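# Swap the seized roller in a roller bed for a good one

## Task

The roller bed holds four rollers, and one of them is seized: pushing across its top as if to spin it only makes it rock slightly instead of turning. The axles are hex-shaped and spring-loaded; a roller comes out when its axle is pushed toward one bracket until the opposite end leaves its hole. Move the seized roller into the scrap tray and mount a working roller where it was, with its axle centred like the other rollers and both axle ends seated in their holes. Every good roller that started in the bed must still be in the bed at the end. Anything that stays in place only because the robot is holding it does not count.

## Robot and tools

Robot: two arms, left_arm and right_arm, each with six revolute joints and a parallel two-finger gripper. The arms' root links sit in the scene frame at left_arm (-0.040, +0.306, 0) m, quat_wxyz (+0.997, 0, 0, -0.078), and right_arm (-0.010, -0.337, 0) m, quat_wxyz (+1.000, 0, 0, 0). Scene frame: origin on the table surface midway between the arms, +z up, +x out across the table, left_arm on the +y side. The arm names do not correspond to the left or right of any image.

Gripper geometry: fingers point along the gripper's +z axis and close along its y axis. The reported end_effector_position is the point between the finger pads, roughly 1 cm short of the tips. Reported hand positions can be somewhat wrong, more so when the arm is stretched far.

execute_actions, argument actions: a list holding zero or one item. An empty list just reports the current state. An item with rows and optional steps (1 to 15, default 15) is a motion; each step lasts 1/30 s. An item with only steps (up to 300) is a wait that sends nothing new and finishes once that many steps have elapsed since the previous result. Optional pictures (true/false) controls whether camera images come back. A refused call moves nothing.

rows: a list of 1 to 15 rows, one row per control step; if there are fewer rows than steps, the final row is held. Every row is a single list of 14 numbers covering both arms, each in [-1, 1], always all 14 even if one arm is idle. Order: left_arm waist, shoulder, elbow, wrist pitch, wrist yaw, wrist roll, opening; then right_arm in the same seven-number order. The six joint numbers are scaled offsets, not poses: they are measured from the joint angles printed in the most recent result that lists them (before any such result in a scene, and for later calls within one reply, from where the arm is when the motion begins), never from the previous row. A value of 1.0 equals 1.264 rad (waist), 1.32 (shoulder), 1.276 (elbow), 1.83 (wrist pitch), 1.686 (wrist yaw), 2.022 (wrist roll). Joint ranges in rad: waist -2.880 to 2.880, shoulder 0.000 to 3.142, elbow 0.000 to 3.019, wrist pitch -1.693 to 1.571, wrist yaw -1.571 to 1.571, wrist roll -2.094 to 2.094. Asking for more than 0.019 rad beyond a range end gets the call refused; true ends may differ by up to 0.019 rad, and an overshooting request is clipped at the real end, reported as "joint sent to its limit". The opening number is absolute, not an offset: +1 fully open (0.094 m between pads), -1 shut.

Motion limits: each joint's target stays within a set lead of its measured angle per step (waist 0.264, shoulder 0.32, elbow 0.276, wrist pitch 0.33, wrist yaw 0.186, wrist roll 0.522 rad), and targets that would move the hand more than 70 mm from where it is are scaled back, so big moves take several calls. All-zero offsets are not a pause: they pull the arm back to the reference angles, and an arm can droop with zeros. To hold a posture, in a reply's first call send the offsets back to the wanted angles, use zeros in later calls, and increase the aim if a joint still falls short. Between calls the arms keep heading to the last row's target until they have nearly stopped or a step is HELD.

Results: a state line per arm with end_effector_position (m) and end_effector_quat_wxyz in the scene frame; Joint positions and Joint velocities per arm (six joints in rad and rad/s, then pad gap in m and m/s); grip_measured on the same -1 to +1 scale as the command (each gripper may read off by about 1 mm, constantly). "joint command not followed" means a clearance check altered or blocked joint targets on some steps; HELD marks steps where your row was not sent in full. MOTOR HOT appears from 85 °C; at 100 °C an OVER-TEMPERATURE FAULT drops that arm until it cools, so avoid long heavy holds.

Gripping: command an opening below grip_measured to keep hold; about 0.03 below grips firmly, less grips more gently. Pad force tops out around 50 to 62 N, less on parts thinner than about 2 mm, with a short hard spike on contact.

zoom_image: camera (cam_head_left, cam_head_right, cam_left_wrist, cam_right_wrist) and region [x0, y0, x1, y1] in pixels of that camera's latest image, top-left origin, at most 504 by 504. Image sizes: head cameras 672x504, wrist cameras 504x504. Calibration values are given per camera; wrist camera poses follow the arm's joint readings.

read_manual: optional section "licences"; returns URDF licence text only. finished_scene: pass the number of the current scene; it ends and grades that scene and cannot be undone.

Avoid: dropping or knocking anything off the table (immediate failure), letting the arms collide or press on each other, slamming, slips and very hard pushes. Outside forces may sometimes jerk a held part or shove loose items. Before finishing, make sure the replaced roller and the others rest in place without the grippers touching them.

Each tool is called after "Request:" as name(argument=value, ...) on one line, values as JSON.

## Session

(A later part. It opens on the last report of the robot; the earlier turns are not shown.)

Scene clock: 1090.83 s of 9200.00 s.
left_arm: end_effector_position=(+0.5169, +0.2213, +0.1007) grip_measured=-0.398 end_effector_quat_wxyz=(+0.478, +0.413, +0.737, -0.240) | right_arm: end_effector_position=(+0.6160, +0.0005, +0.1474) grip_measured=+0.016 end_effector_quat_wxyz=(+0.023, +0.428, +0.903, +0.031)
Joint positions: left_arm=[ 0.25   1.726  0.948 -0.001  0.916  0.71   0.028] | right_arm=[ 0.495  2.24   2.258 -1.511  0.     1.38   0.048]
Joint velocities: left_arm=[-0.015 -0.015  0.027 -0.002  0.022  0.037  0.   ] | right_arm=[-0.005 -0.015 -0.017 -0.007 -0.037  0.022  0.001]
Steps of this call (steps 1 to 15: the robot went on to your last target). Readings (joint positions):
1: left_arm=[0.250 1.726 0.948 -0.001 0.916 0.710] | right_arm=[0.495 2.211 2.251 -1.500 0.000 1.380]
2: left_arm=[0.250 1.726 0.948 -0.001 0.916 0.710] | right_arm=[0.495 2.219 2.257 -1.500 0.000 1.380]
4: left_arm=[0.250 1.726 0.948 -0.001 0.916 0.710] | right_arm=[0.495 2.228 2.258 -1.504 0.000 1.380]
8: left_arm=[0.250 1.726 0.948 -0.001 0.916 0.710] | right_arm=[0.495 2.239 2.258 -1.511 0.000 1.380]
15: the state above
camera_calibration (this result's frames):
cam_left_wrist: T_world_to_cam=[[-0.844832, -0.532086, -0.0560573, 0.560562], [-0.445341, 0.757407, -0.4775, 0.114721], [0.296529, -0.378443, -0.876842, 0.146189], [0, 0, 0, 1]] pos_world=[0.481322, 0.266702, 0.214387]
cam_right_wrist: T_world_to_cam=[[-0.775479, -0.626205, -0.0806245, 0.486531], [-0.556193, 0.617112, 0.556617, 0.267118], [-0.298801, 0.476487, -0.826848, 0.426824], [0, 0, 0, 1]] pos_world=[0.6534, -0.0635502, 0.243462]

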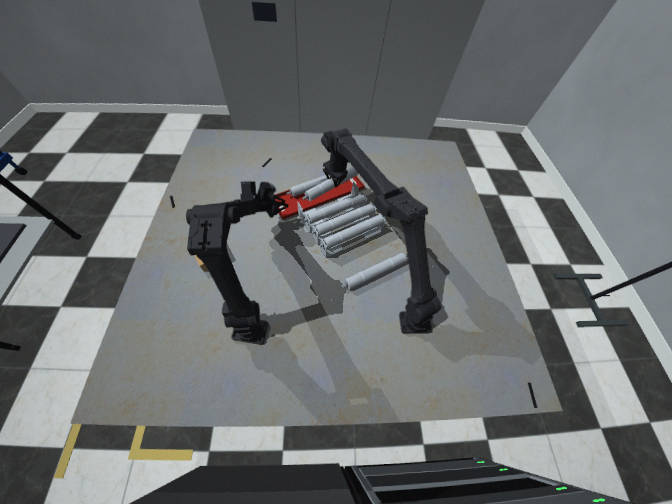

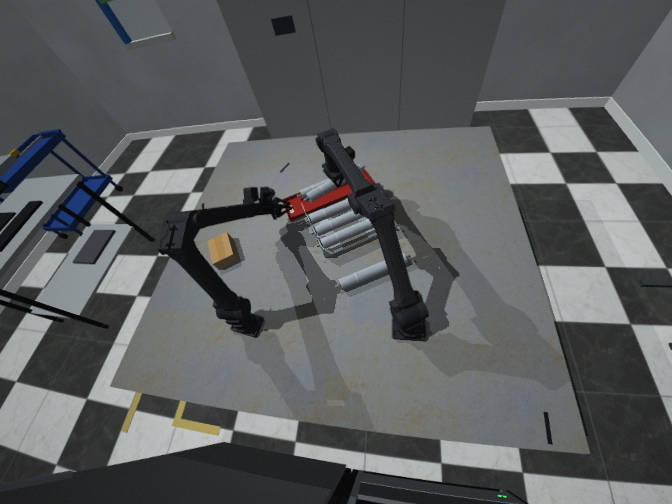

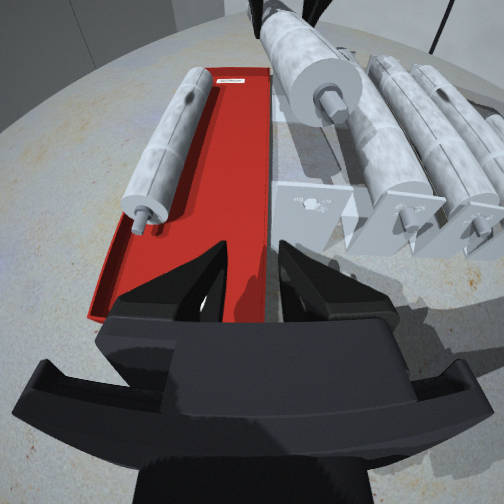

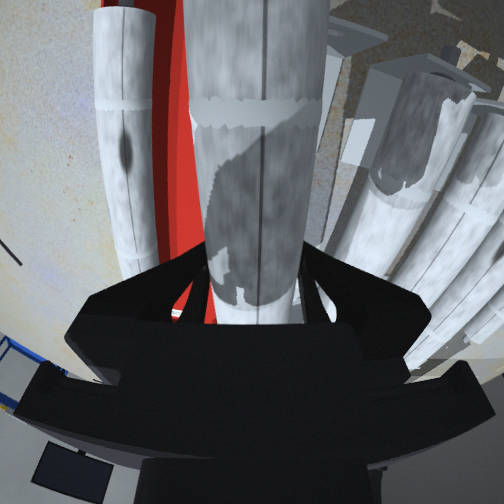

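Request:
execute_actions(actions=[{"rows":[[-0.01,0.01,0,0,0,0,-0.4,0,-0.04,0.055,0.015,0,0,-0.05],[-0.015,0.015,-0.005,0,0,0,-0.4,0,-0.04,0.055,0.025,0,0,-0.05],[-0.02,0.02,-0.01,0,0,0,-0.4,0,-0.04,0.055,0.035,0,0,-0.05],[-0.025,0.025,-0.015,0,0,0,-0.4,0,-0.04,0.055,0.045,0,0,-0.05],[-0.03,0.03,-0.02,0,0,0,-0.4,0,-0.036,0.055,0.047,0,0,-0.05],[-0.035,0.035,-0.026,0,0,0,-0.4,0,-0.032,0.055,0.047,0,0,-0.05],[-0.04,0.04,-0.026,0,0,0,-0.4,0,-0.028,0.055,0.047,0,0,-0.05],[-0.045,0.04,-0.026,0,0,0,-0.4,0,-0.024,0.055,0.047,0,0,-0.05],[-0.05,0.04,-0.026,0,0,0,-0.4,0,-0.02,0.055,0.047,0,0,-0.05],[-0.055,0.04,-0.026,0,0,0,-0.4,0,-0.017,0.055,0.047,0,0,-0.05],[-0.06,0.04,-0.026,0,0,0,-0.4,0,-0.014,0.055,0.047,0,0,-0.05],[-0.063,0.04,-0.026,0,0,0,-0.4,0,-0.011,0.055,0.047,0,0,-0.05],[-0.063,0.04,-0.026,0,0,0,-0.4,0,-0.008,0.055,0.047,0,0,-0.05],[-0.063,0.04,-0.026,0,0,0,-0.4,0,-0.005,0.055,0.047,0,0,-0.05]],"steps":15}], pictures=false)

Request:
execute_actions(actions=[{"steps":15}])

Scene clock: 1106.70 s of 9200.00 s.
left_arm: end_effector_position=(+0.4928, +0.1772, +0.0697) grip_measured=-0.399 end_effector_quat_wxyz=(+0.443, +0.433, +0.735, -0.274) | right_arm: end_effector_position=(+0.6311, +0.0087, +0.1388) grip_measured=+0.016 end_effector_quat_wxyz=(+0.039, +0.428, +0.902, +0.053)
Joint positions: left_arm=[ 0.171  1.76   0.914 -0.001  0.916  0.71   0.028] | right_arm=[ 0.495  2.255  2.258 -1.442  0.     1.38   0.048]
Joint velocities: left_arm=[-0.073 -0.005 -0.027 -0.007 -0.066 -0.022 -0.   ] | right_arm=[-0.005  0.122 -0.002  0.002 -0.022 -0.022 -0.   ]
Steps of this call (steps 1 to 15: the robot went on to your last target; steps 16 to 90: nothing new was sent; then 12.37 s passed at rest; steps 91 to 105: all 15 steps of this action). Readings (joint positions):
91: left_arm=[0.250 1.726 0.948 -0.001 0.916 0.710] | right_arm=[0.495 2.240 2.258 -1.510 0.000 1.380]
92: left_arm=[0.249 1.726 0.948 -0.001 0.916 0.710] | right_arm=[0.495 2.240 2.258 -1.505 0.000 1.380]
94: left_arm=[0.244 1.726 0.944 -0.001 0.916 0.710] | right_arm=[0.495 2.240 2.258 -1.481 0.000 1.380]
98: left_arm=[0.220 1.734 0.924 -0.001 0.916 0.710] | right_arm=[0.495 2.240 2.258 -1.443 0.000 1.380]
105: the state above

Scene clock: 1107.20 s of 9200.00 s.
left_arm: end_effector_position=(+0.4926, +0.1764, +0.0697) grip_measured=-0.399 end_effector_quat_wxyz=(+0.443, +0.434, +0.735, -0.275) | right_arm: end_effector_position=(+0.6311, +0.0087, +0.1183) grip_measured=+0.016 end_effector_quat_wxyz=(+0.031, +0.428, +0.902, +0.042)
Joint positions: left_arm=[ 0.169  1.76   0.914 -0.001  0.916  0.71   0.028] | right_arm=[ 0.495  2.284  2.258 -1.442  0.     1.38   0.048]
Joint velocities: left_arm=[ 0.005  0.005 -0.002  0.002  0.066 -0.154  0.   ] | right_arm=[ 0.005 -0.015  0.012 -0.002 -0.037 -0.066 -0.   ]
Steps of this call (steps 1 to 15: the robot went on to your last target). Readings (joint positions):
1: left_arm=[0.169 1.760 0.914 -0.001 0.916 0.710] | right_arm=[0.495 2.259 2.258 -1.442 0.000 1.380]
2: left_arm=[0.169 1.760 0.914 -0.001 0.916 0.710] | right_arm=[0.495 2.263 2.258 -1.442 0.000 1.380]
4: left_arm=[0.169 1.760 0.914 -0.001 0.916 0.710] | right_arm=[0.495 2.271 2.258 -1.442 0.000 1.380]
8: left_arm=[0.169 1.760 0.914 -0.001 0.916 0.710] | right_arm=[0.495 2.282 2.258 -1.442 0.000 1.380]
15: the state above
camera_calibration (this result's frames):
cam_left_wrist: T_world_to_cam=[[-0.886802, -0.46212, 0.0051957, 0.518514], [-0.41458, 0.790505, -0.450805, 0.100307], [0.204219, -0.401929, -0.892608, 0.159909], [0, 0, 0, 1]] pos_world=[0.468748, 0.224594, 0.185261]
cam_right_wrist: T_world_to_cam=[[-0.773384, -0.625075, -0.105638, 0.502574], [-0.568656, 0.61039, 0.551411, 0.295204], [-0.280192, 0.486524, -0.827519, 0.391662], [0, 0, 0, 1]] pos_world=[0.666293, -0.0565965, 0.21442]

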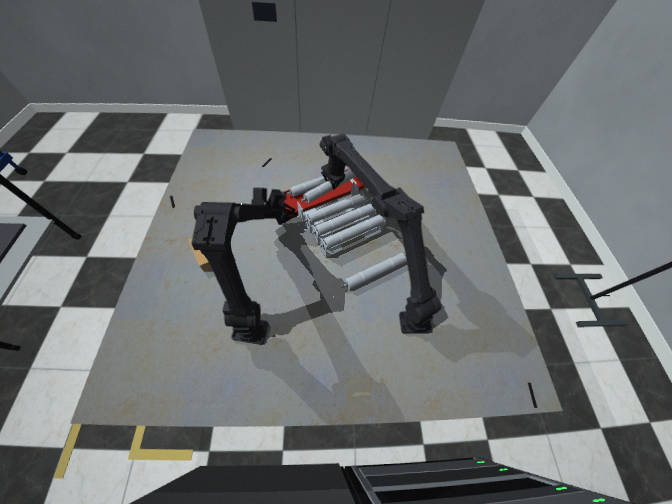

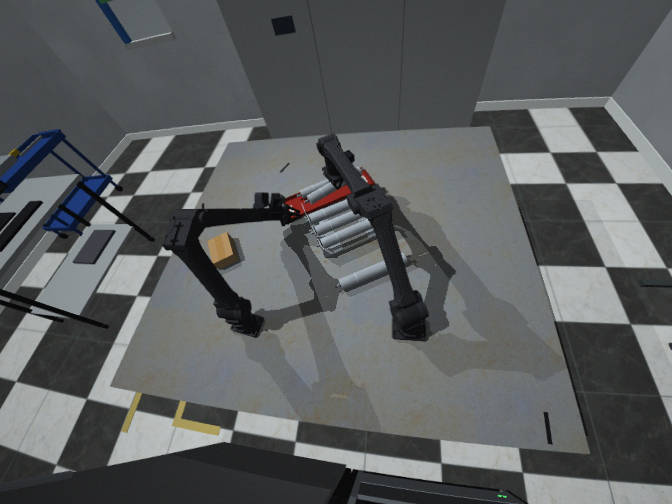

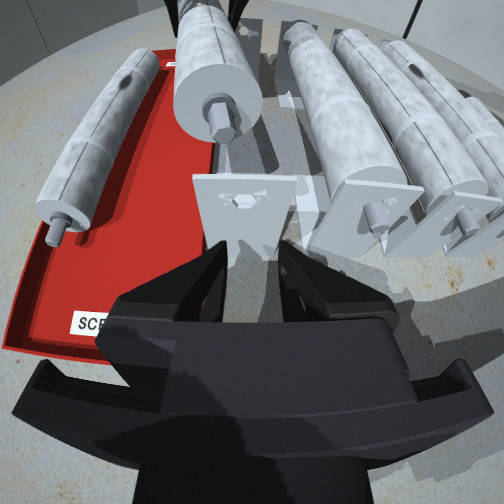

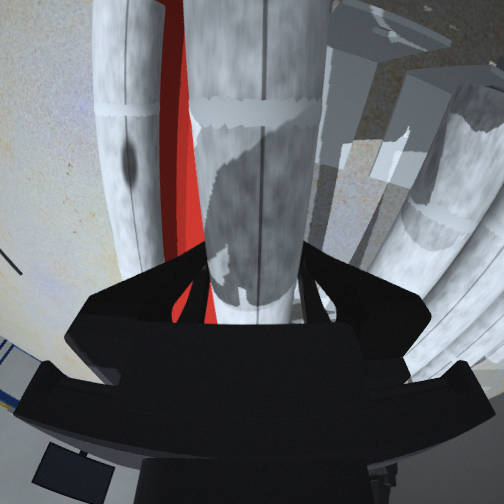

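Request:
execute_actions(actions=[{"rows":[[0,0.01,0.01,0,0,0,-0.4,0,-0.032,0.055,0.005,0,0,-0.05],[0,0.01,0.01,0,0,0,-0.4,0,-0.028,0.055,0.005,0,0,-0.05],[0,0.01,0.01,0,0,0,-0.4,0,-0.024,0.055,0.005,0,0,-0.05],[0,0.01,0.01,0,0,0,-0.4,0,-0.02,0.055,0.005,0,0,-0.05],[0,0.01,0.01,0,0,0,-0.4,0,-0.017,0.055,0.005,0,0,-0.05],[0,0.01,0.01,0,0,0,-0.4,0,-0.014,0.055,0.005,0,0,-0.05],[0,0.01,0.01,0,0,0,-0.4,0,-0.011,0.055,0.005,0,0,-0.05],[0,0.01,0.01,0,0,0,-0.4,0,-0.008,0.055,0.005,0,0,-0.05],[0,0.01,0.01,0,0,0,-0.4,0,-0.006,0.055,0.005,0,0,-0.05]],"steps":15}], pictures=false)

Request:
execute_actions(actions=[{"steps":12}])

Scene clock: 1117.43 s of 9200.00 s.
left_arm: end_effector_position=(+0.4926, +0.1764, +0.0697) grip_measured=-0.399 end_effector_quat_wxyz=(+0.443, +0.434, +0.735, -0.275) | right_arm: end_effector_position=(+0.6304, +0.0083, +0.0949) grip_measured=+0.016 end_effector_quat_wxyz=(+0.021, +0.428, +0.903, +0.028)
Joint positions: left_arm=[ 0.169  1.76   0.914 -0.001  0.916  0.71   0.028] | right_arm=[ 0.495  2.317  2.258 -1.442  0.     1.38   0.048]
Joint velocities: left_arm=[-0.015 -0.015  0.002  0.012 -0.007  0.051 -0.   ] | right_arm=[-0.015  0.093 -0.002 -0.007  0.007  0.022  0.   ]
Steps of this call (steps 1 to 15: the robot went on to your last target; steps 16 to 90: nothing new was sent; then 6.73 s passed at rest; steps 91 to 105: all 15 steps of this action). Readings (joint positions):
91: left_arm=[0.169 1.760 0.914 -0.001 0.916 0.710] | right_arm=[0.495 2.284 2.258 -1.442 0.000 1.380]
92: left_arm=[0.169 1.760 0.914 -0.001 0.916 0.710] | right_arm=[0.495 2.284 2.258 -1.442 0.000 1.380]
94: left_arm=[0.169 1.760 0.914 -0.001 0.916 0.710] | right_arm=[0.495 2.284 2.258 -1.442 0.000 1.380]
98: left_arm=[0.169 1.760 0.914 -0.001 0.916 0.710] | right_arm=[0.495 2.291 2.258 -1.442 0.000 1.380]
105: the state above

Scene clock: 1117.83 s of 9200.00 s.
left_arm: end_effector_position=(+0.4926, +0.1764, +0.0697) grip_measured=-0.399 end_effector_quat_wxyz=(+0.443, +0.434, +0.735, -0.275) | right_arm: end_effector_position=(+0.6301, +0.0081, +0.0895) grip_measured=+0.016 end_effector_quat_wxyz=(+0.019, +0.428, +0.903, +0.025)
Joint positions: left_arm=[ 0.169  1.76   0.914 -0.001  0.916  0.71   0.028] | right_arm=[ 0.495  2.324  2.258 -1.442  0.     1.38   0.048]
Joint velocities: left_arm=[-0.005  0.005  0.012 -0.007 -0.022  0.022 -0.001] | right_arm=[-0.005  0.005  0.007  0.002 -0.007 -0.051 -0.001]
Steps of this call (steps 1 to 12: the robot went on to your last target). Readings (joint positions):
1: left_arm=[0.169 1.760 0.914 -0.001 0.916 0.710] | right_arm=[0.495 2.320 2.258 -1.442 0.000 1.380]
2: left_arm=[0.169 1.760 0.914 -0.001 0.916 0.710] | right_arm=[0.495 2.322 2.258 -1.442 0.000 1.380]
4: left_arm=[0.169 1.760 0.914 -0.001 0.916 0.710] | right_arm=[0.495 2.324 2.258 -1.442 0.000 1.380]
8: left_arm=[0.169 1.760 0.914 -0.001 0.916 0.710] | right_arm=[0.495 2.324 2.258 -1.442 0.000 1.380]
12: the state above
camera_calibration (this result's frames):
cam_left_wrist: T_world_to_cam=[[-0.886802, -0.46212, 0.0051957, 0.518514], [-0.41458, 0.790505, -0.450805, 0.100307], [0.204219, -0.401929, -0.892608, 0.159909], [0, 0, 0, 1]] pos_world=[0.468748, 0.224594, 0.185261]
cam_right_wrist: T_world_to_cam=[[-0.776461, -0.626734, -0.065665, 0.496842], [-0.548697, 0.621155, 0.559551, 0.297467], [-0.309902, 0.4705, -0.82619, 0.386539], [0, 0, 0, 1]] pos_world=[0.668787, -0.0552512, 0.185532]

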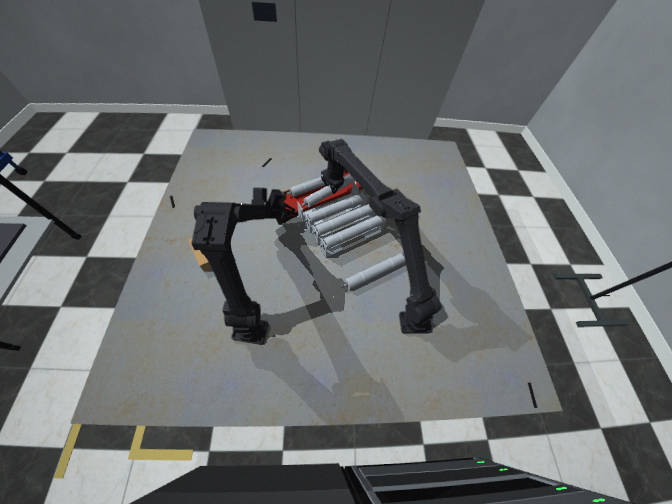

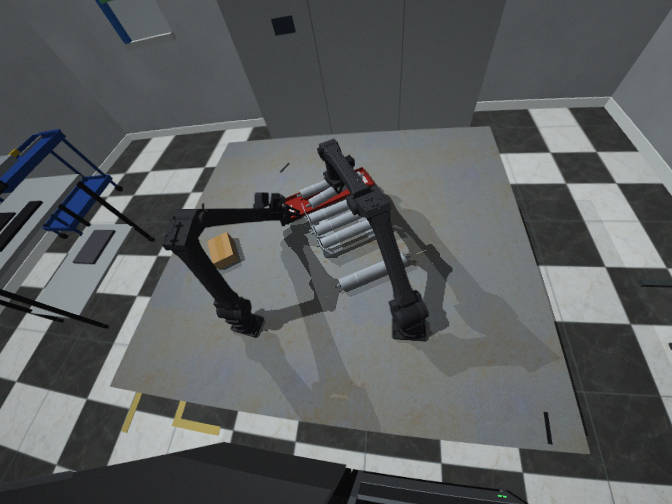

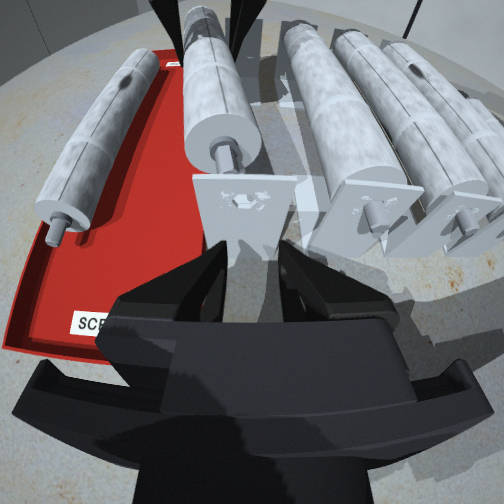

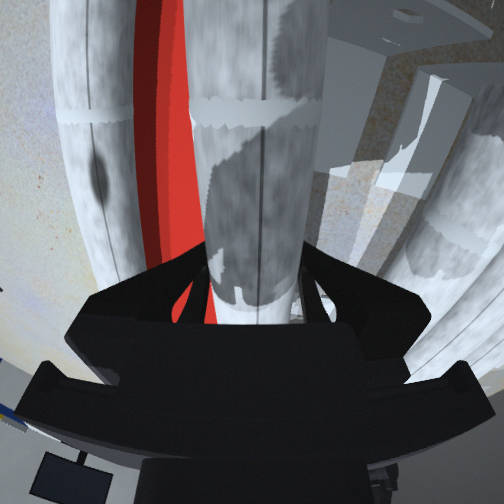

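Request:
execute_actions(actions=[])

Scene clock: 1148.77 s of 9200.00 s.
left_arm: end_effector_position=(+0.4926, +0.1764, +0.0697) grip_measured=-0.399 end_effector_quat_wxyz=(+0.443, +0.434, +0.735, -0.275) | right_arm: end_effector_position=(+0.6301, +0.0081, +0.0895) grip_measured=+0.016 end_effector_quat_wxyz=(+0.019, +0.428, +0.903, +0.025)
Joint positions: left_arm=[ 0.169  1.76   0.914 -0.001  0.916  0.71   0.028] | right_arm=[ 0.495  2.324  2.258 -1.442  0.     1.38   0.048]
Joint velocities: left_arm=[-0.015 -0.015 -0.012 -0.002  0.037 -0.022 -0.   ] | right_arm=[-0.005  0.005 -0.002  0.002  0.051 -0.007  0.   ]
Steps of this call (steps 1 to 15: the robot went on to your last target; steps 16 to 90: nothing new was sent; then 27.93 s passed at rest). Readings (joint positions):
1: left_arm=[0.169 1.760 0.914 -0.001 0.916 0.710] | right_arm=[0.495 2.324 2.258 -1.442 0.000 1.380]
2: left_arm=[0.169 1.760 0.914 -0.001 0.916 0.710] | right_arm=[0.495 2.324 2.258 -1.442 0.000 1.380]
4: left_arm=[0.169 1.760 0.914 -0.001 0.916 0.710] | right_arm=[0.495 2.324 2.258 -1.442 0.000 1.380]
8: left_arm=[0.169 1.760 0.914 -0.001 0.916 0.710] | right_arm=[0.495 2.324 2.258 -1.442 0.000 1.380]
90: the state above
All arms were judged still, so your last target was given up. Only a new action makes them travel on or press farther. Fingers that are still opening or closing keep moving.
camera_calibration (this result's frames):
cam_left_wrist: T_world_to_cam=[[-0.886802, -0.46212, 0.0051957, 0.518514], [-0.41458, 0.790505, -0.450805, 0.100307], [0.204219, -0.401929, -0.892608, 0.159909], [0, 0, 0, 1]] pos_world=[0.468748, 0.224594, 0.185261]
cam_right_wrist: T_world_to_cam=[[-0.776461, -0.626734, -0.065665, 0.496842], [-0.548697, 0.621155, 0.559551, 0.297467], [-0.309902, 0.4705, -0.82619, 0.386539], [0, 0, 0, 1]] pos_world=[0.668787, -0.0552512, 0.185532]

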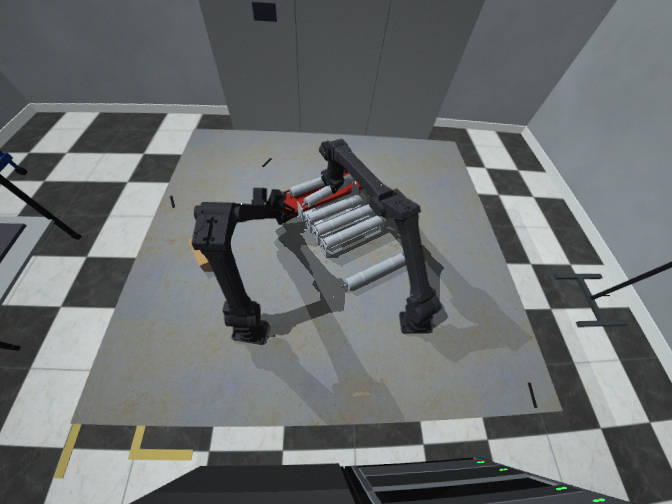

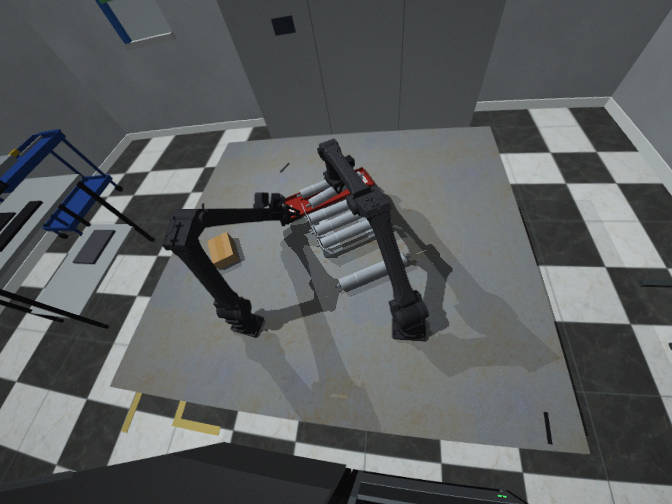

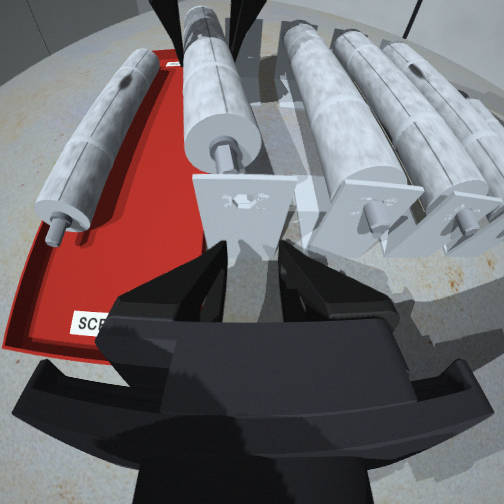

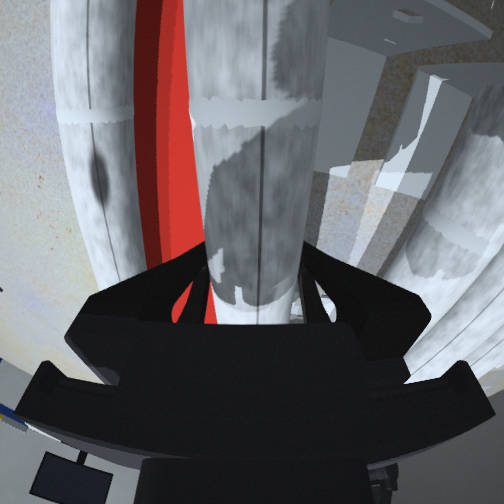

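Request:
execute_actions(actions=[{"rows":[[0,0.01,0.01,0,0,0,-0.4,0,-0.038,0.05,0,0,-0.004,-0.05],[0,0.01,0.01,0,0,0,-0.4,0,-0.038,0.047,0,0,-0.007,-0.05],[0,0.01,0.01,0,0,0,-0.4,0,-0.038,0.044,0,0,-0.010,-0.05],[0,0.01,0.01,0,0,0,-0.4,0,-0.038,0.041,0,0,-0.012,-0.05],[0,0.01,0.01,0,0,0,-0.4,0,-0.038,0.038,0,0,-0.014,-0.05],[0,0.01,0.01,0,0,0,-0.4,0,-0.038,0.035,0,0,-0.016,-0.05],[0,0.01,0.01,0,0,0,-0.4,0,-0.038,0.032,0,0,-0.018,-0.05],[0,0.01,0.01,0,0,0,-0.4,0,-0.038,0.030,0,0,-0.02,-0.05]],"steps":15}])

Scene clock: 1159.77 s of 9200.00 s.
left_arm: end_effector_position=(+0.4926, +0.1764, +0.0697) grip_measured=-0.399 end_effector_quat_wxyz=(+0.443, +0.434, +0.735, -0.275) | right_arm: end_effector_position=(+0.6301, +0.0081, +0.0895) grip_measured=+0.016 end_effector_quat_wxyz=(+0.019, +0.418, +0.908, +0.025)
Joint positions: left_arm=[ 0.169  1.76   0.914 -0.001  0.916  0.71   0.028] | right_arm=[ 0.495  2.324  2.258 -1.442  0.     1.358  0.048]
Joint velocities: left_arm=[ 0.005  0.005  0.002 -0.012 -0.022  0.037 -0.   ] | right_arm=[-0.015 -0.005 -0.012 -0.002  0.066 -0.007 -0.   ]
Steps of this call (steps 1 to 90: nothing new was sent; then 7.50 s passed at rest; steps 91 to 105: all 15 steps of this action). Readings (joint positions):
91: left_arm=[0.169 1.760 0.914 -0.001 0.916 0.710] | right_arm=[0.495 2.324 2.258 -1.442 0.000 1.380]
92: left_arm=[0.169 1.760 0.914 -0.001 0.916 0.710] | right_arm=[0.495 2.324 2.258 -1.442 0.000 1.380]
94: left_arm=[0.169 1.760 0.914 -0.001 0.916 0.710] | right_arm=[0.495 2.324 2.258 -1.442 0.000 1.378]
98: left_arm=[0.169 1.760 0.914 -0.001 0.916 0.710] | right_arm=[0.495 2.324 2.258 -1.442 0.000 1.368]
105: the state above
camera_calibration (this result's frames):
cam_left_wrist: T_world_to_cam=[[-0.886802, -0.46212, 0.0051957, 0.518514], [-0.41458, 0.790505, -0.450805, 0.100307], [0.204219, -0.401929, -0.892608, 0.159909], [0, 0, 0, 1]] pos_world=[0.468748, 0.224594, 0.185261]
cam_right_wrist: T_world_to_cam=[[-0.761898, -0.644389, -0.0653802, 0.487784], [-0.56313, 0.609166, 0.558392, 0.306763], [-0.319994, 0.462255, -0.826997, 0.393037], [0, 0, 0, 1]] pos_world=[0.670158, -0.0542306, 0.185638]

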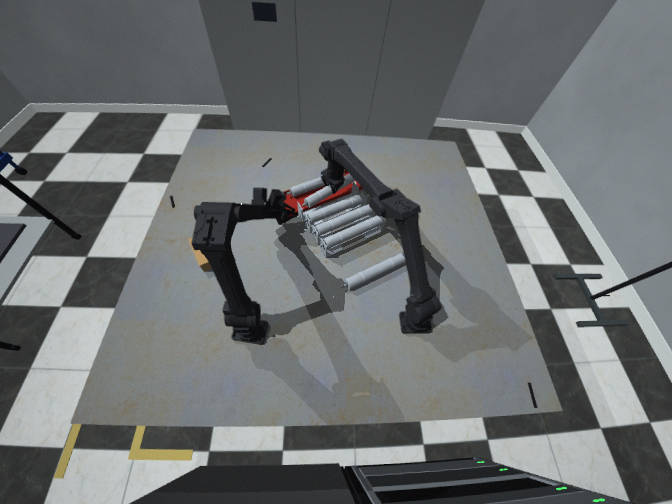

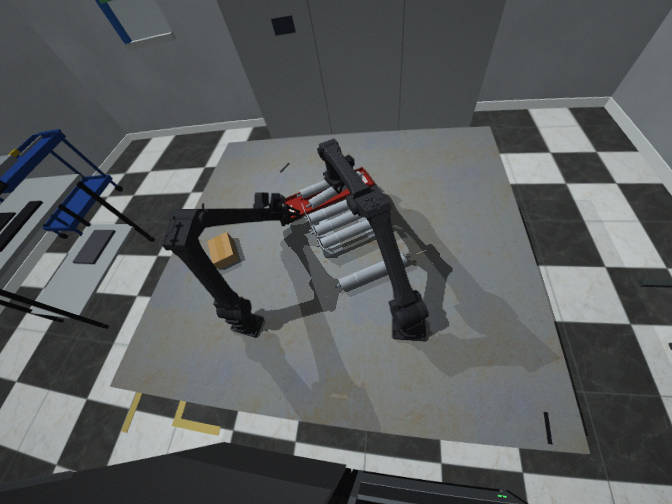

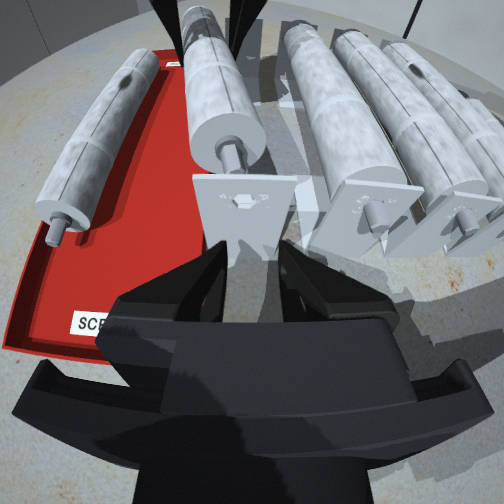

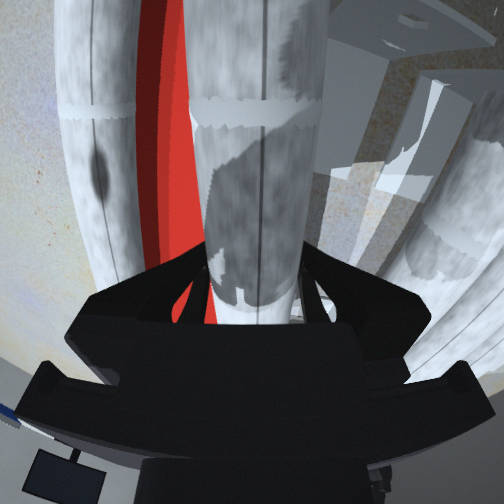

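Request:
execute_actions(actions=[{"rows":[[0,0.01,0.01,0,0,0,-0.4,0,-0.038,0.028,0,0,0,-0.05],[0,0.01,0.01,0,0,0,-0.4,0,-0.038,0.026,0,0,0,-0.05],[0,0.01,0.01,0,0,0,-0.4,0,-0.038,0.024,0,0,0,-0.05],[0,0.01,0.01,0,0,0,-0.4,0,-0.038,0.022,0,0,0,-0.05],[0,0.01,0.01,0,0,0,-0.4,0,-0.038,0.02,0,0,0,-0.05],[0,0.01,0.01,0,0,0,-0.4,0,-0.038,0.018,0,0,0,-0.05],[0,0.01,0.01,0,0,0,-0.4,0,-0.038,0.016,0,0,0,-0.05],[0,0.01,0.01,0,0,0,-0.4,0,-0.038,0.014,0,0,0,-0.05],[0,0.01,0.01,0,0,0,-0.4,0,-0.038,0.012,0,0,0,-0.05]],"steps":15}], pictures=false)

Scene clock: 1169.23 s of 9200.00 s.
left_arm: end_effector_position=(+0.4926, +0.1764, +0.0697) grip_measured=-0.399 end_effector_quat_wxyz=(+0.443, +0.434, +0.735, -0.275) | right_arm: end_effector_position=(+0.6301, +0.0081, +0.0895) grip_measured=+0.016 end_effector_quat_wxyz=(+0.019, +0.417, +0.908, +0.025)
Joint positions: left_arm=[ 0.169  1.76   0.914 -0.001  0.916  0.71   0.028] | right_arm=[ 0.495  2.324  2.258 -1.442  0.     1.355  0.048]
Joint velocities: left_arm=[ 0.005  0.005  0.007 -0.007 -0.022 -0.066  0.   ] | right_arm=[-0.005 -0.015  0.002 -0.007 -0.007  0.037  0.001]
Steps of this call (steps 1 to 15: the robot went on to your last target; steps 16 to 90: nothing new was sent; then 5.97 s passed at rest; steps 91 to 105: all 15 steps of this action). Readings (joint positions):
91: left_arm=[0.169 1.760 0.914 -0.001 0.916 0.710] | right_arm=[0.495 2.324 2.258 -1.442 0.000 1.355]
92: left_arm=[0.169 1.760 0.914 -0.001 0.916 0.710] | right_arm=[0.495 2.324 2.258 -1.442 0.000 1.355]
94: left_arm=[0.169 1.760 0.914 -0.001 0.916 0.710] | right_arm=[0.495 2.324 2.258 -1.442 0.000 1.355]
98: left_arm=[0.169 1.760 0.914 -0.001 0.916 0.710] | right_arm=[0.495 2.324 2.258 -1.442 0.000 1.355]
105: the state above

Request:
execute_actions(actions=[{"rows":[[0,0.01,0.01,0,0,0,-0.4,0,-0.038,0.01,0,0,0,-0.05],[0,0.01,0.01,0,0,0,-0.4,0,-0.038,0.008,0,0,0,-0.05],[0,0.01,0.01,0,0,0,-0.4,0,-0.038,0.006,0,0,0,-0.05],[0,0.01,0.01,0,0,0,-0.4,0,-0.038,0.004,0,0,0,-0.05],[0,0.01,0.01,0,0,0,-0.4,0,-0.038,0.002,0,0,0,-0.05],[0,0.01,0.01,0,0,0,-0.4,0,-0.038,0.0,0,0,0,-0.05],[0,0.01,0.01,0,0,0,-0.4,0,-0.038,-0.002,0,0,0,-0.05],[0,0.01,0.01,0,0,0,-0.4,0,-0.038,-0.004,0,0,0,-0.05]],"steps":15}])

Scene clock: 1175.70 s of 9200.00 s.
left_arm: end_effector_position=(+0.4926, +0.1764, +0.0697) grip_measured=-0.399 end_effector_quat_wxyz=(+0.443, +0.434, +0.735, -0.275) | right_arm: end_effector_position=(+0.6237, +0.0046, +0.0790) grip_measured=+0.016 end_effector_quat_wxyz=(+0.011, +0.417, +0.909, +0.014)
Joint positions: left_arm=[ 0.169  1.76   0.914 -0.001  0.916  0.71   0.028] | right_arm=[ 0.495  2.324  2.232 -1.442  0.     1.355  0.048]
Joint velocities: left_arm=[-0.015 -0.005 -0.017 -0.007 -0.022 -0.007 -0.001] | right_arm=[-0.024  0.005 -0.032 -0.007 -0.037 -0.066  0.   ]
Steps of this call (steps 1 to 15: the robot went on to your last target; steps 16 to 90: nothing new was sent; then 2.97 s passed at rest; steps 91 to 105: all 15 steps of this action). Readings (joint positions):
91: left_arm=[0.169 1.760 0.914 -0.001 0.916 0.710] | right_arm=[0.495 2.324 2.257 -1.442 0.000 1.355]
92: left_arm=[0.169 1.760 0.914 -0.001 0.916 0.710] | right_arm=[0.495 2.324 2.256 -1.442 0.000 1.355]
94: left_arm=[0.169 1.760 0.914 -0.001 0.916 0.710] | right_arm=[0.495 2.324 2.253 -1.442 0.000 1.355]
98: left_arm=[0.169 1.760 0.914 -0.001 0.916 0.710] | right_arm=[0.495 2.324 2.240 -1.442 0.000 1.355]
105: the state above
camera_calibration (this result's frames):
cam_left_wrist: T_world_to_cam=[[-0.886802, -0.46212, 0.0051957, 0.518514], [-0.41458, 0.790505, -0.450805, 0.100307], [0.204219, -0.401929, -0.892608, 0.159909], [0, 0, 0, 1]] pos_world=[0.468748, 0.224594, 0.185261]
cam_right_wrist: T_world_to_cam=[[-0.761402, -0.64709, -0.0392643, 0.477543], [-0.551611, 0.614856, 0.563628, 0.303474], [-0.340576, 0.450806, -0.825095, 0.396644], [0, 0, 0, 1]] pos_world=[0.666089, -0.0563896, 0.174973]

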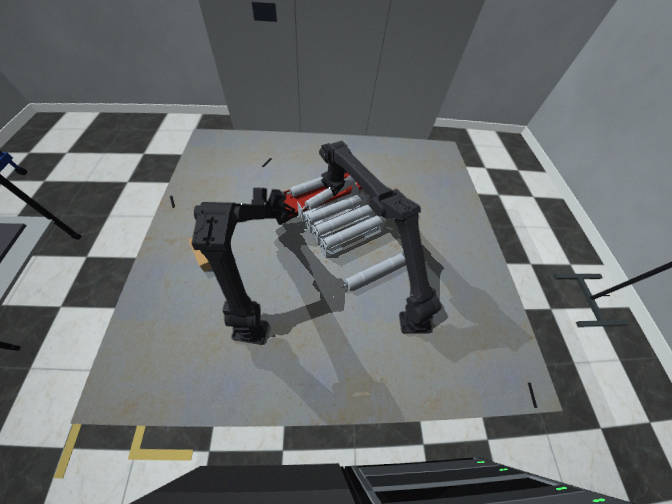

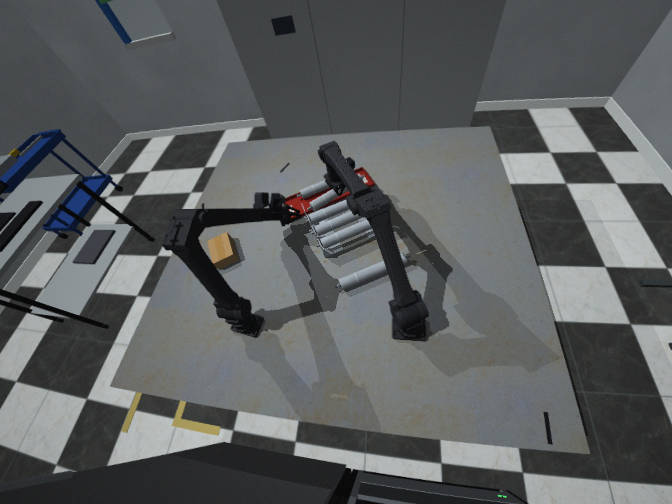

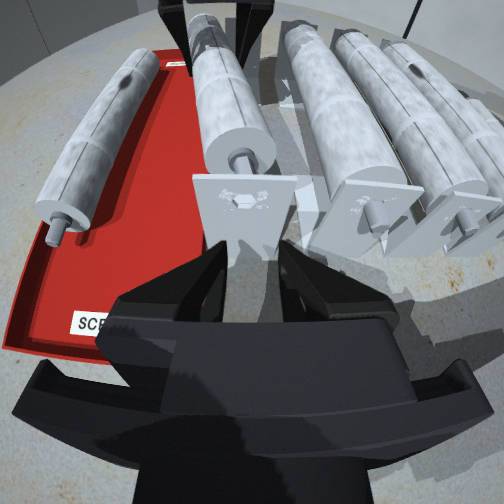

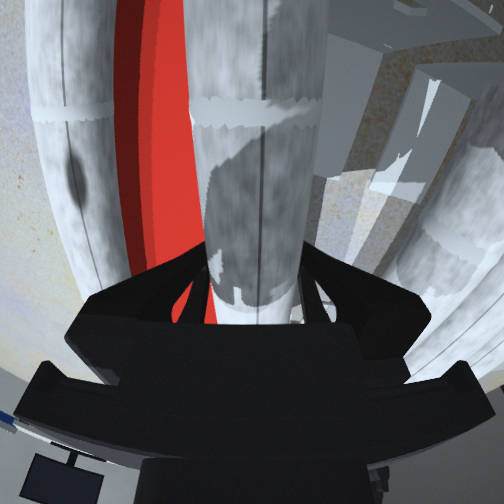

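Request:
execute_actions(actions=[{"rows":[[0,0.01,0.01,0,0,0,-0.4,0.002,-0.038,0.04,0,0,0.006,-0.05],[0,0.01,0.01,0,0,0,-0.4,0.004,-0.038,0.04,0,0,0.009,-0.05],[0,0.01,0.01,0,0,0,-0.4,0.006,-0.038,0.04,0,0,0.012,-0.05],[0,0.01,0.01,0,0,0,-0.4,0.008,-0.038,0.04,0,0,0.014,-0.05],[0,0.01,0.01,0,0,0,-0.4,0.01,-0.038,0.04,0,0,0.016,-0.05],[0,0.01,0.01,0,0,0,-0.4,0.012,-0.038,0.04,0,0,0.018,-0.05]],"steps":15}])

Request:
zoom_image(camera="cam_left_wrist", region=[170, 100, 330, 260])

Scene clock: 1183.37 s of 9200.00 s.
left_arm: end_effector_position=(+0.4926, +0.1764, +0.0697) grip_measured=-0.399 end_effector_quat_wxyz=(+0.443, +0.434, +0.735, -0.275) | right_arm: end_effector_position=(+0.6234, +0.0051, +0.0790) grip_measured=+0.016 end_effector_quat_wxyz=(+0.011, +0.426, +0.905, +0.015)
Joint positions: left_arm=[ 0.169  1.76   0.914 -0.001  0.916  0.71   0.028] | right_arm=[ 0.495  2.324  2.232 -1.442  0.     1.375  0.048]
Joint velocities: left_arm=[ 0.015 -0.005 -0.022 -0.007  0.022  0.037  0.001] | right_arm=[-0.005 -0.005  0.002 -0.007 -0.037  0.11  -0.001]
Steps of this call (steps 1 to 15: the robot went on to your last target; steps 16 to 90: nothing new was sent; then 4.17 s passed at rest; steps 91 to 105: all 15 steps of this action). Readings (joint positions):
91: left_arm=[0.169 1.760 0.914 -0.001 0.916 0.710] | right_arm=[0.495 2.324 2.232 -1.442 0.000 1.355]
92: left_arm=[0.169 1.760 0.914 -0.001 0.916 0.710] | right_arm=[0.495 2.324 2.232 -1.442 0.000 1.355]
94: left_arm=[0.169 1.760 0.914 -0.001 0.916 0.710] | right_arm=[0.495 2.324 2.232 -1.442 0.000 1.359]
98: left_arm=[0.169 1.760 0.914 -0.001 0.916 0.710] | right_arm=[0.495 2.324 2.232 -1.442 0.000 1.369]
105: the state above
camera_calibration (this result's frames):
cam_left_wrist: T_world_to_cam=[[-0.886802, -0.46212, 0.0051957, 0.518514], [-0.41458, 0.790505, -0.450805, 0.100307], [0.204219, -0.401929, -0.892608, 0.159909], [0, 0, 0, 1]] pos_world=[0.468748, 0.224594, 0.185261]
cam_right_wrist: T_world_to_cam=[[-0.77361, -0.632435, -0.0394114, 0.485204], [-0.539605, 0.624898, 0.564206, 0.295451], [-0.332196, 0.457742, -0.824693, 0.391046], [0, 0, 0, 1]] pos_world=[0.664689, -0.0567652, 0.17492]

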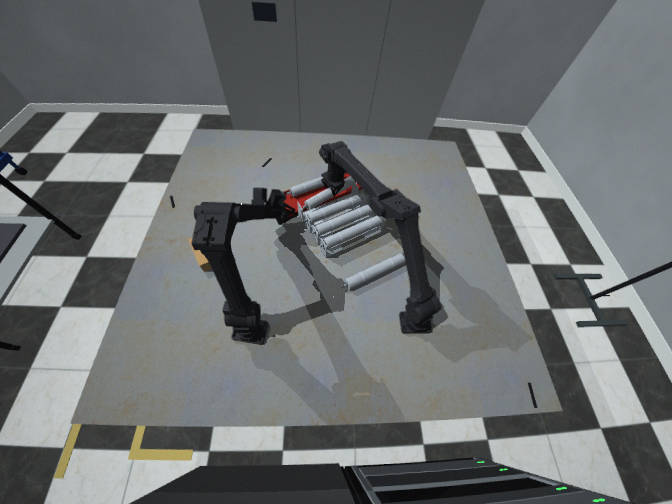

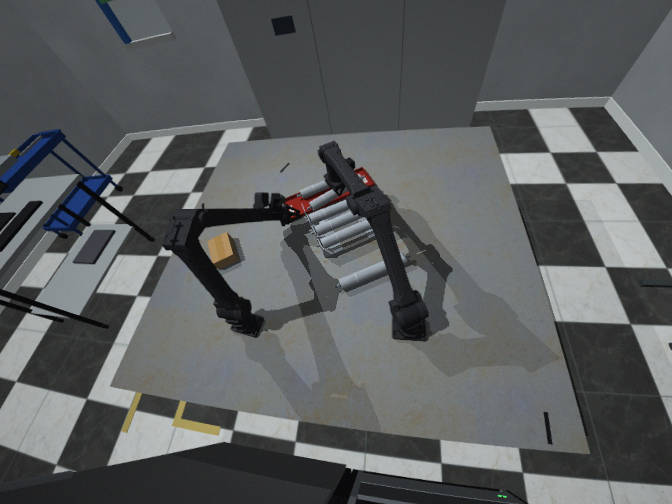

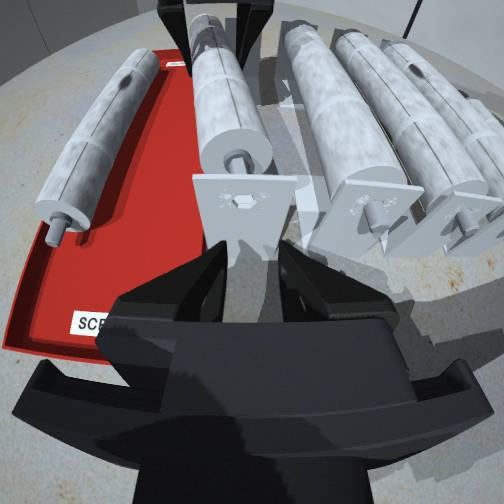

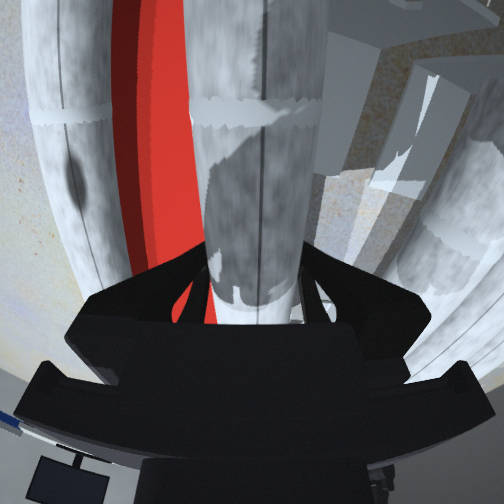

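Region (170, 100, 330, 260) of cam_left_wrist's 504x504 image, scaled by 3.150, with more detail than that image has.

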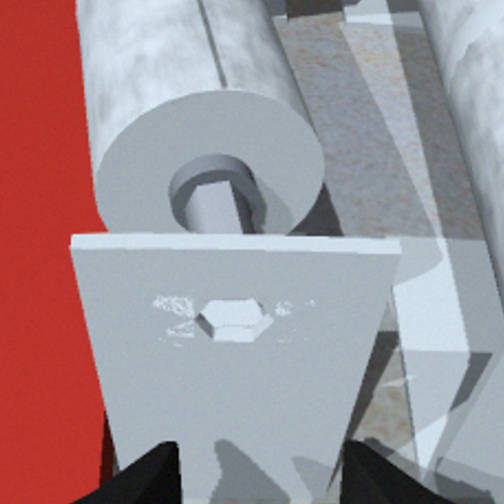

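Request:
execute_actions(actions=[{"rows":[[0,0.01,0.01,0,0,0,-0.4,0.012,-0.038,0.04,0,0,0.004,-0.05],[0,0.01,0.01,0,0,0,-0.4,0.014,-0.038,0.04,0,0,0.006,-0.05],[0,0.01,0.01,0,0,0,-0.4,0.016,-0.038,0.04,0,0,0.008,-0.05],[0,0.01,0.01,0,0,0,-0.4,0.018,-0.038,0.04,0,0,0.009,-0.05],[0,0.01,0.01,0,0,0,-0.4,0.02,-0.038,0.04,0,0,0.01,-0.05],[0,0.01,0.01,0,0,0,-0.4,0.022,-0.038,0.04,0,0,0.011,-0.05]],"steps":15}])

Request:
zoom_image(camera="cam_left_wrist", region=[170, 100, 330, 260])

Scene clock: 1192.07 s of 9200.00 s.
left_arm: end_effector_position=(+0.4926, +0.1764, +0.0697) grip_measured=-0.399 end_effector_quat_wxyz=(+0.443, +0.434, +0.735, -0.275) | right_arm: end_effector_position=(+0.6177, +0.0155, +0.0790) grip_measured=+0.016 end_effector_quat_wxyz=(+0.012, +0.421, +0.907, +0.014)
Joint positions: left_arm=[ 0.169  1.76   0.914 -0.001  0.916  0.71   0.028] | right_arm=[ 0.513  2.324  2.232 -1.442  0.003  1.382  0.048]
Joint velocities: left_arm=[-0.015  0.005 -0.007  0.017  0.007  0.007 -0.001] | right_arm=[-0.005 -0.005 -0.012  0.002  0.022 -0.007 -0.001]
Steps of this call (steps 1 to 15: the robot went on to your last target; steps 16 to 90: nothing new was sent; then 5.20 s passed at rest; steps 91 to 105: all 15 steps of this action). Readings (joint positions):
91: left_arm=[0.169 1.760 0.914 -0.001 0.916 0.710] | right_arm=[0.496 2.324 2.232 -1.442 0.000 1.376]
92: left_arm=[0.169 1.760 0.914 -0.001 0.916 0.710] | right_arm=[0.496 2.324 2.232 -1.442 0.000 1.376]
94: left_arm=[0.169 1.760 0.914 -0.001 0.916 0.710] | right_arm=[0.497 2.324 2.232 -1.442 0.000 1.376]
98: left_arm=[0.169 1.760 0.914 -0.001 0.916 0.710] | right_arm=[0.502 2.324 2.232 -1.442 0.000 1.379]
105: the state above
camera_calibration (this result's frames):
cam_left_wrist: T_world_to_cam=[[-0.886802, -0.46212, 0.0051957, 0.518514], [-0.41458, 0.790505, -0.450805, 0.100307], [0.204219, -0.401929, -0.892608, 0.159909], [0, 0, 0, 1]] pos_world=[0.468748, 0.224594, 0.185261]
cam_right_wrist: T_world_to_cam=[[-0.767068, -0.640381, -0.0389735, 0.483408], [-0.546625, 0.620545, 0.562251, 0.290402], [-0.33587, 0.452588, -0.826048, 0.386828], [0, 0, 0, 1]] pos_world=[0.659472, -0.0457158, 0.1751]

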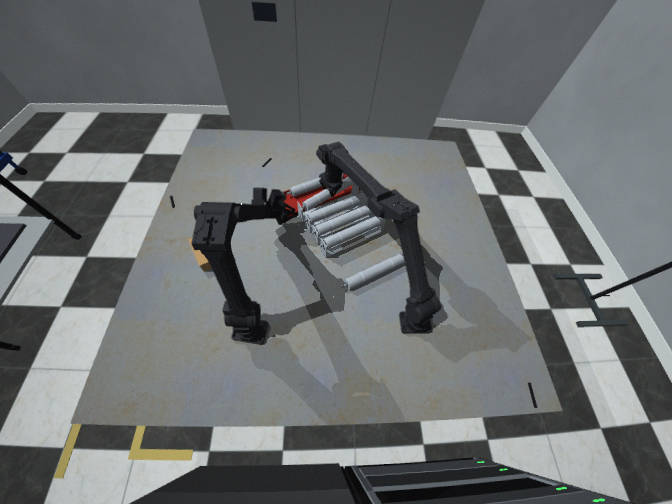

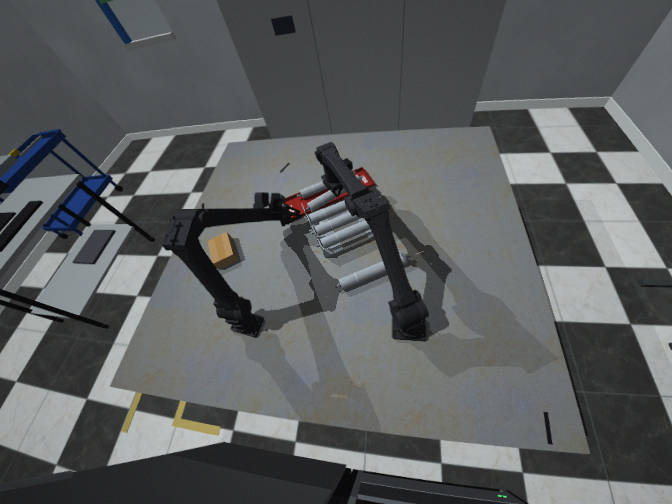

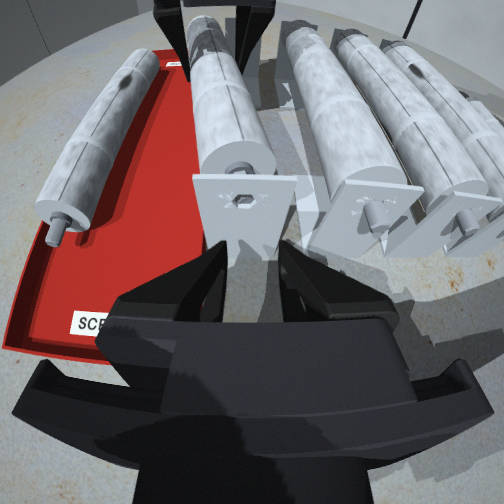

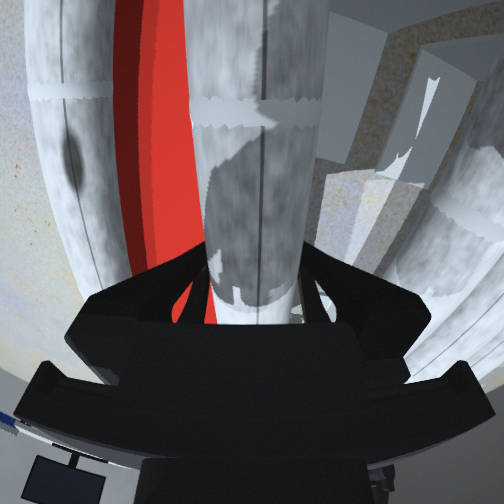

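Region (170, 100, 330, 260) of cam_left_wrist's 504x504 image, scaled by 3.150, with more detail than that image has.

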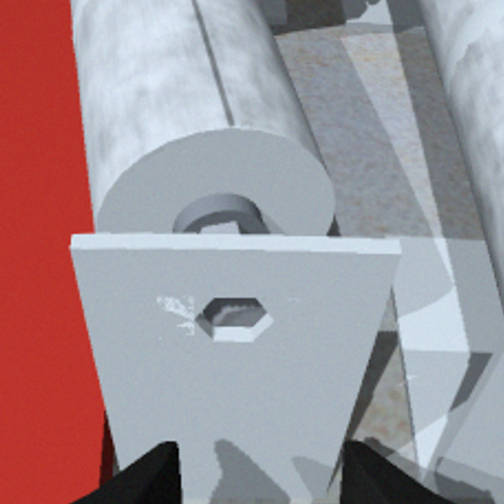

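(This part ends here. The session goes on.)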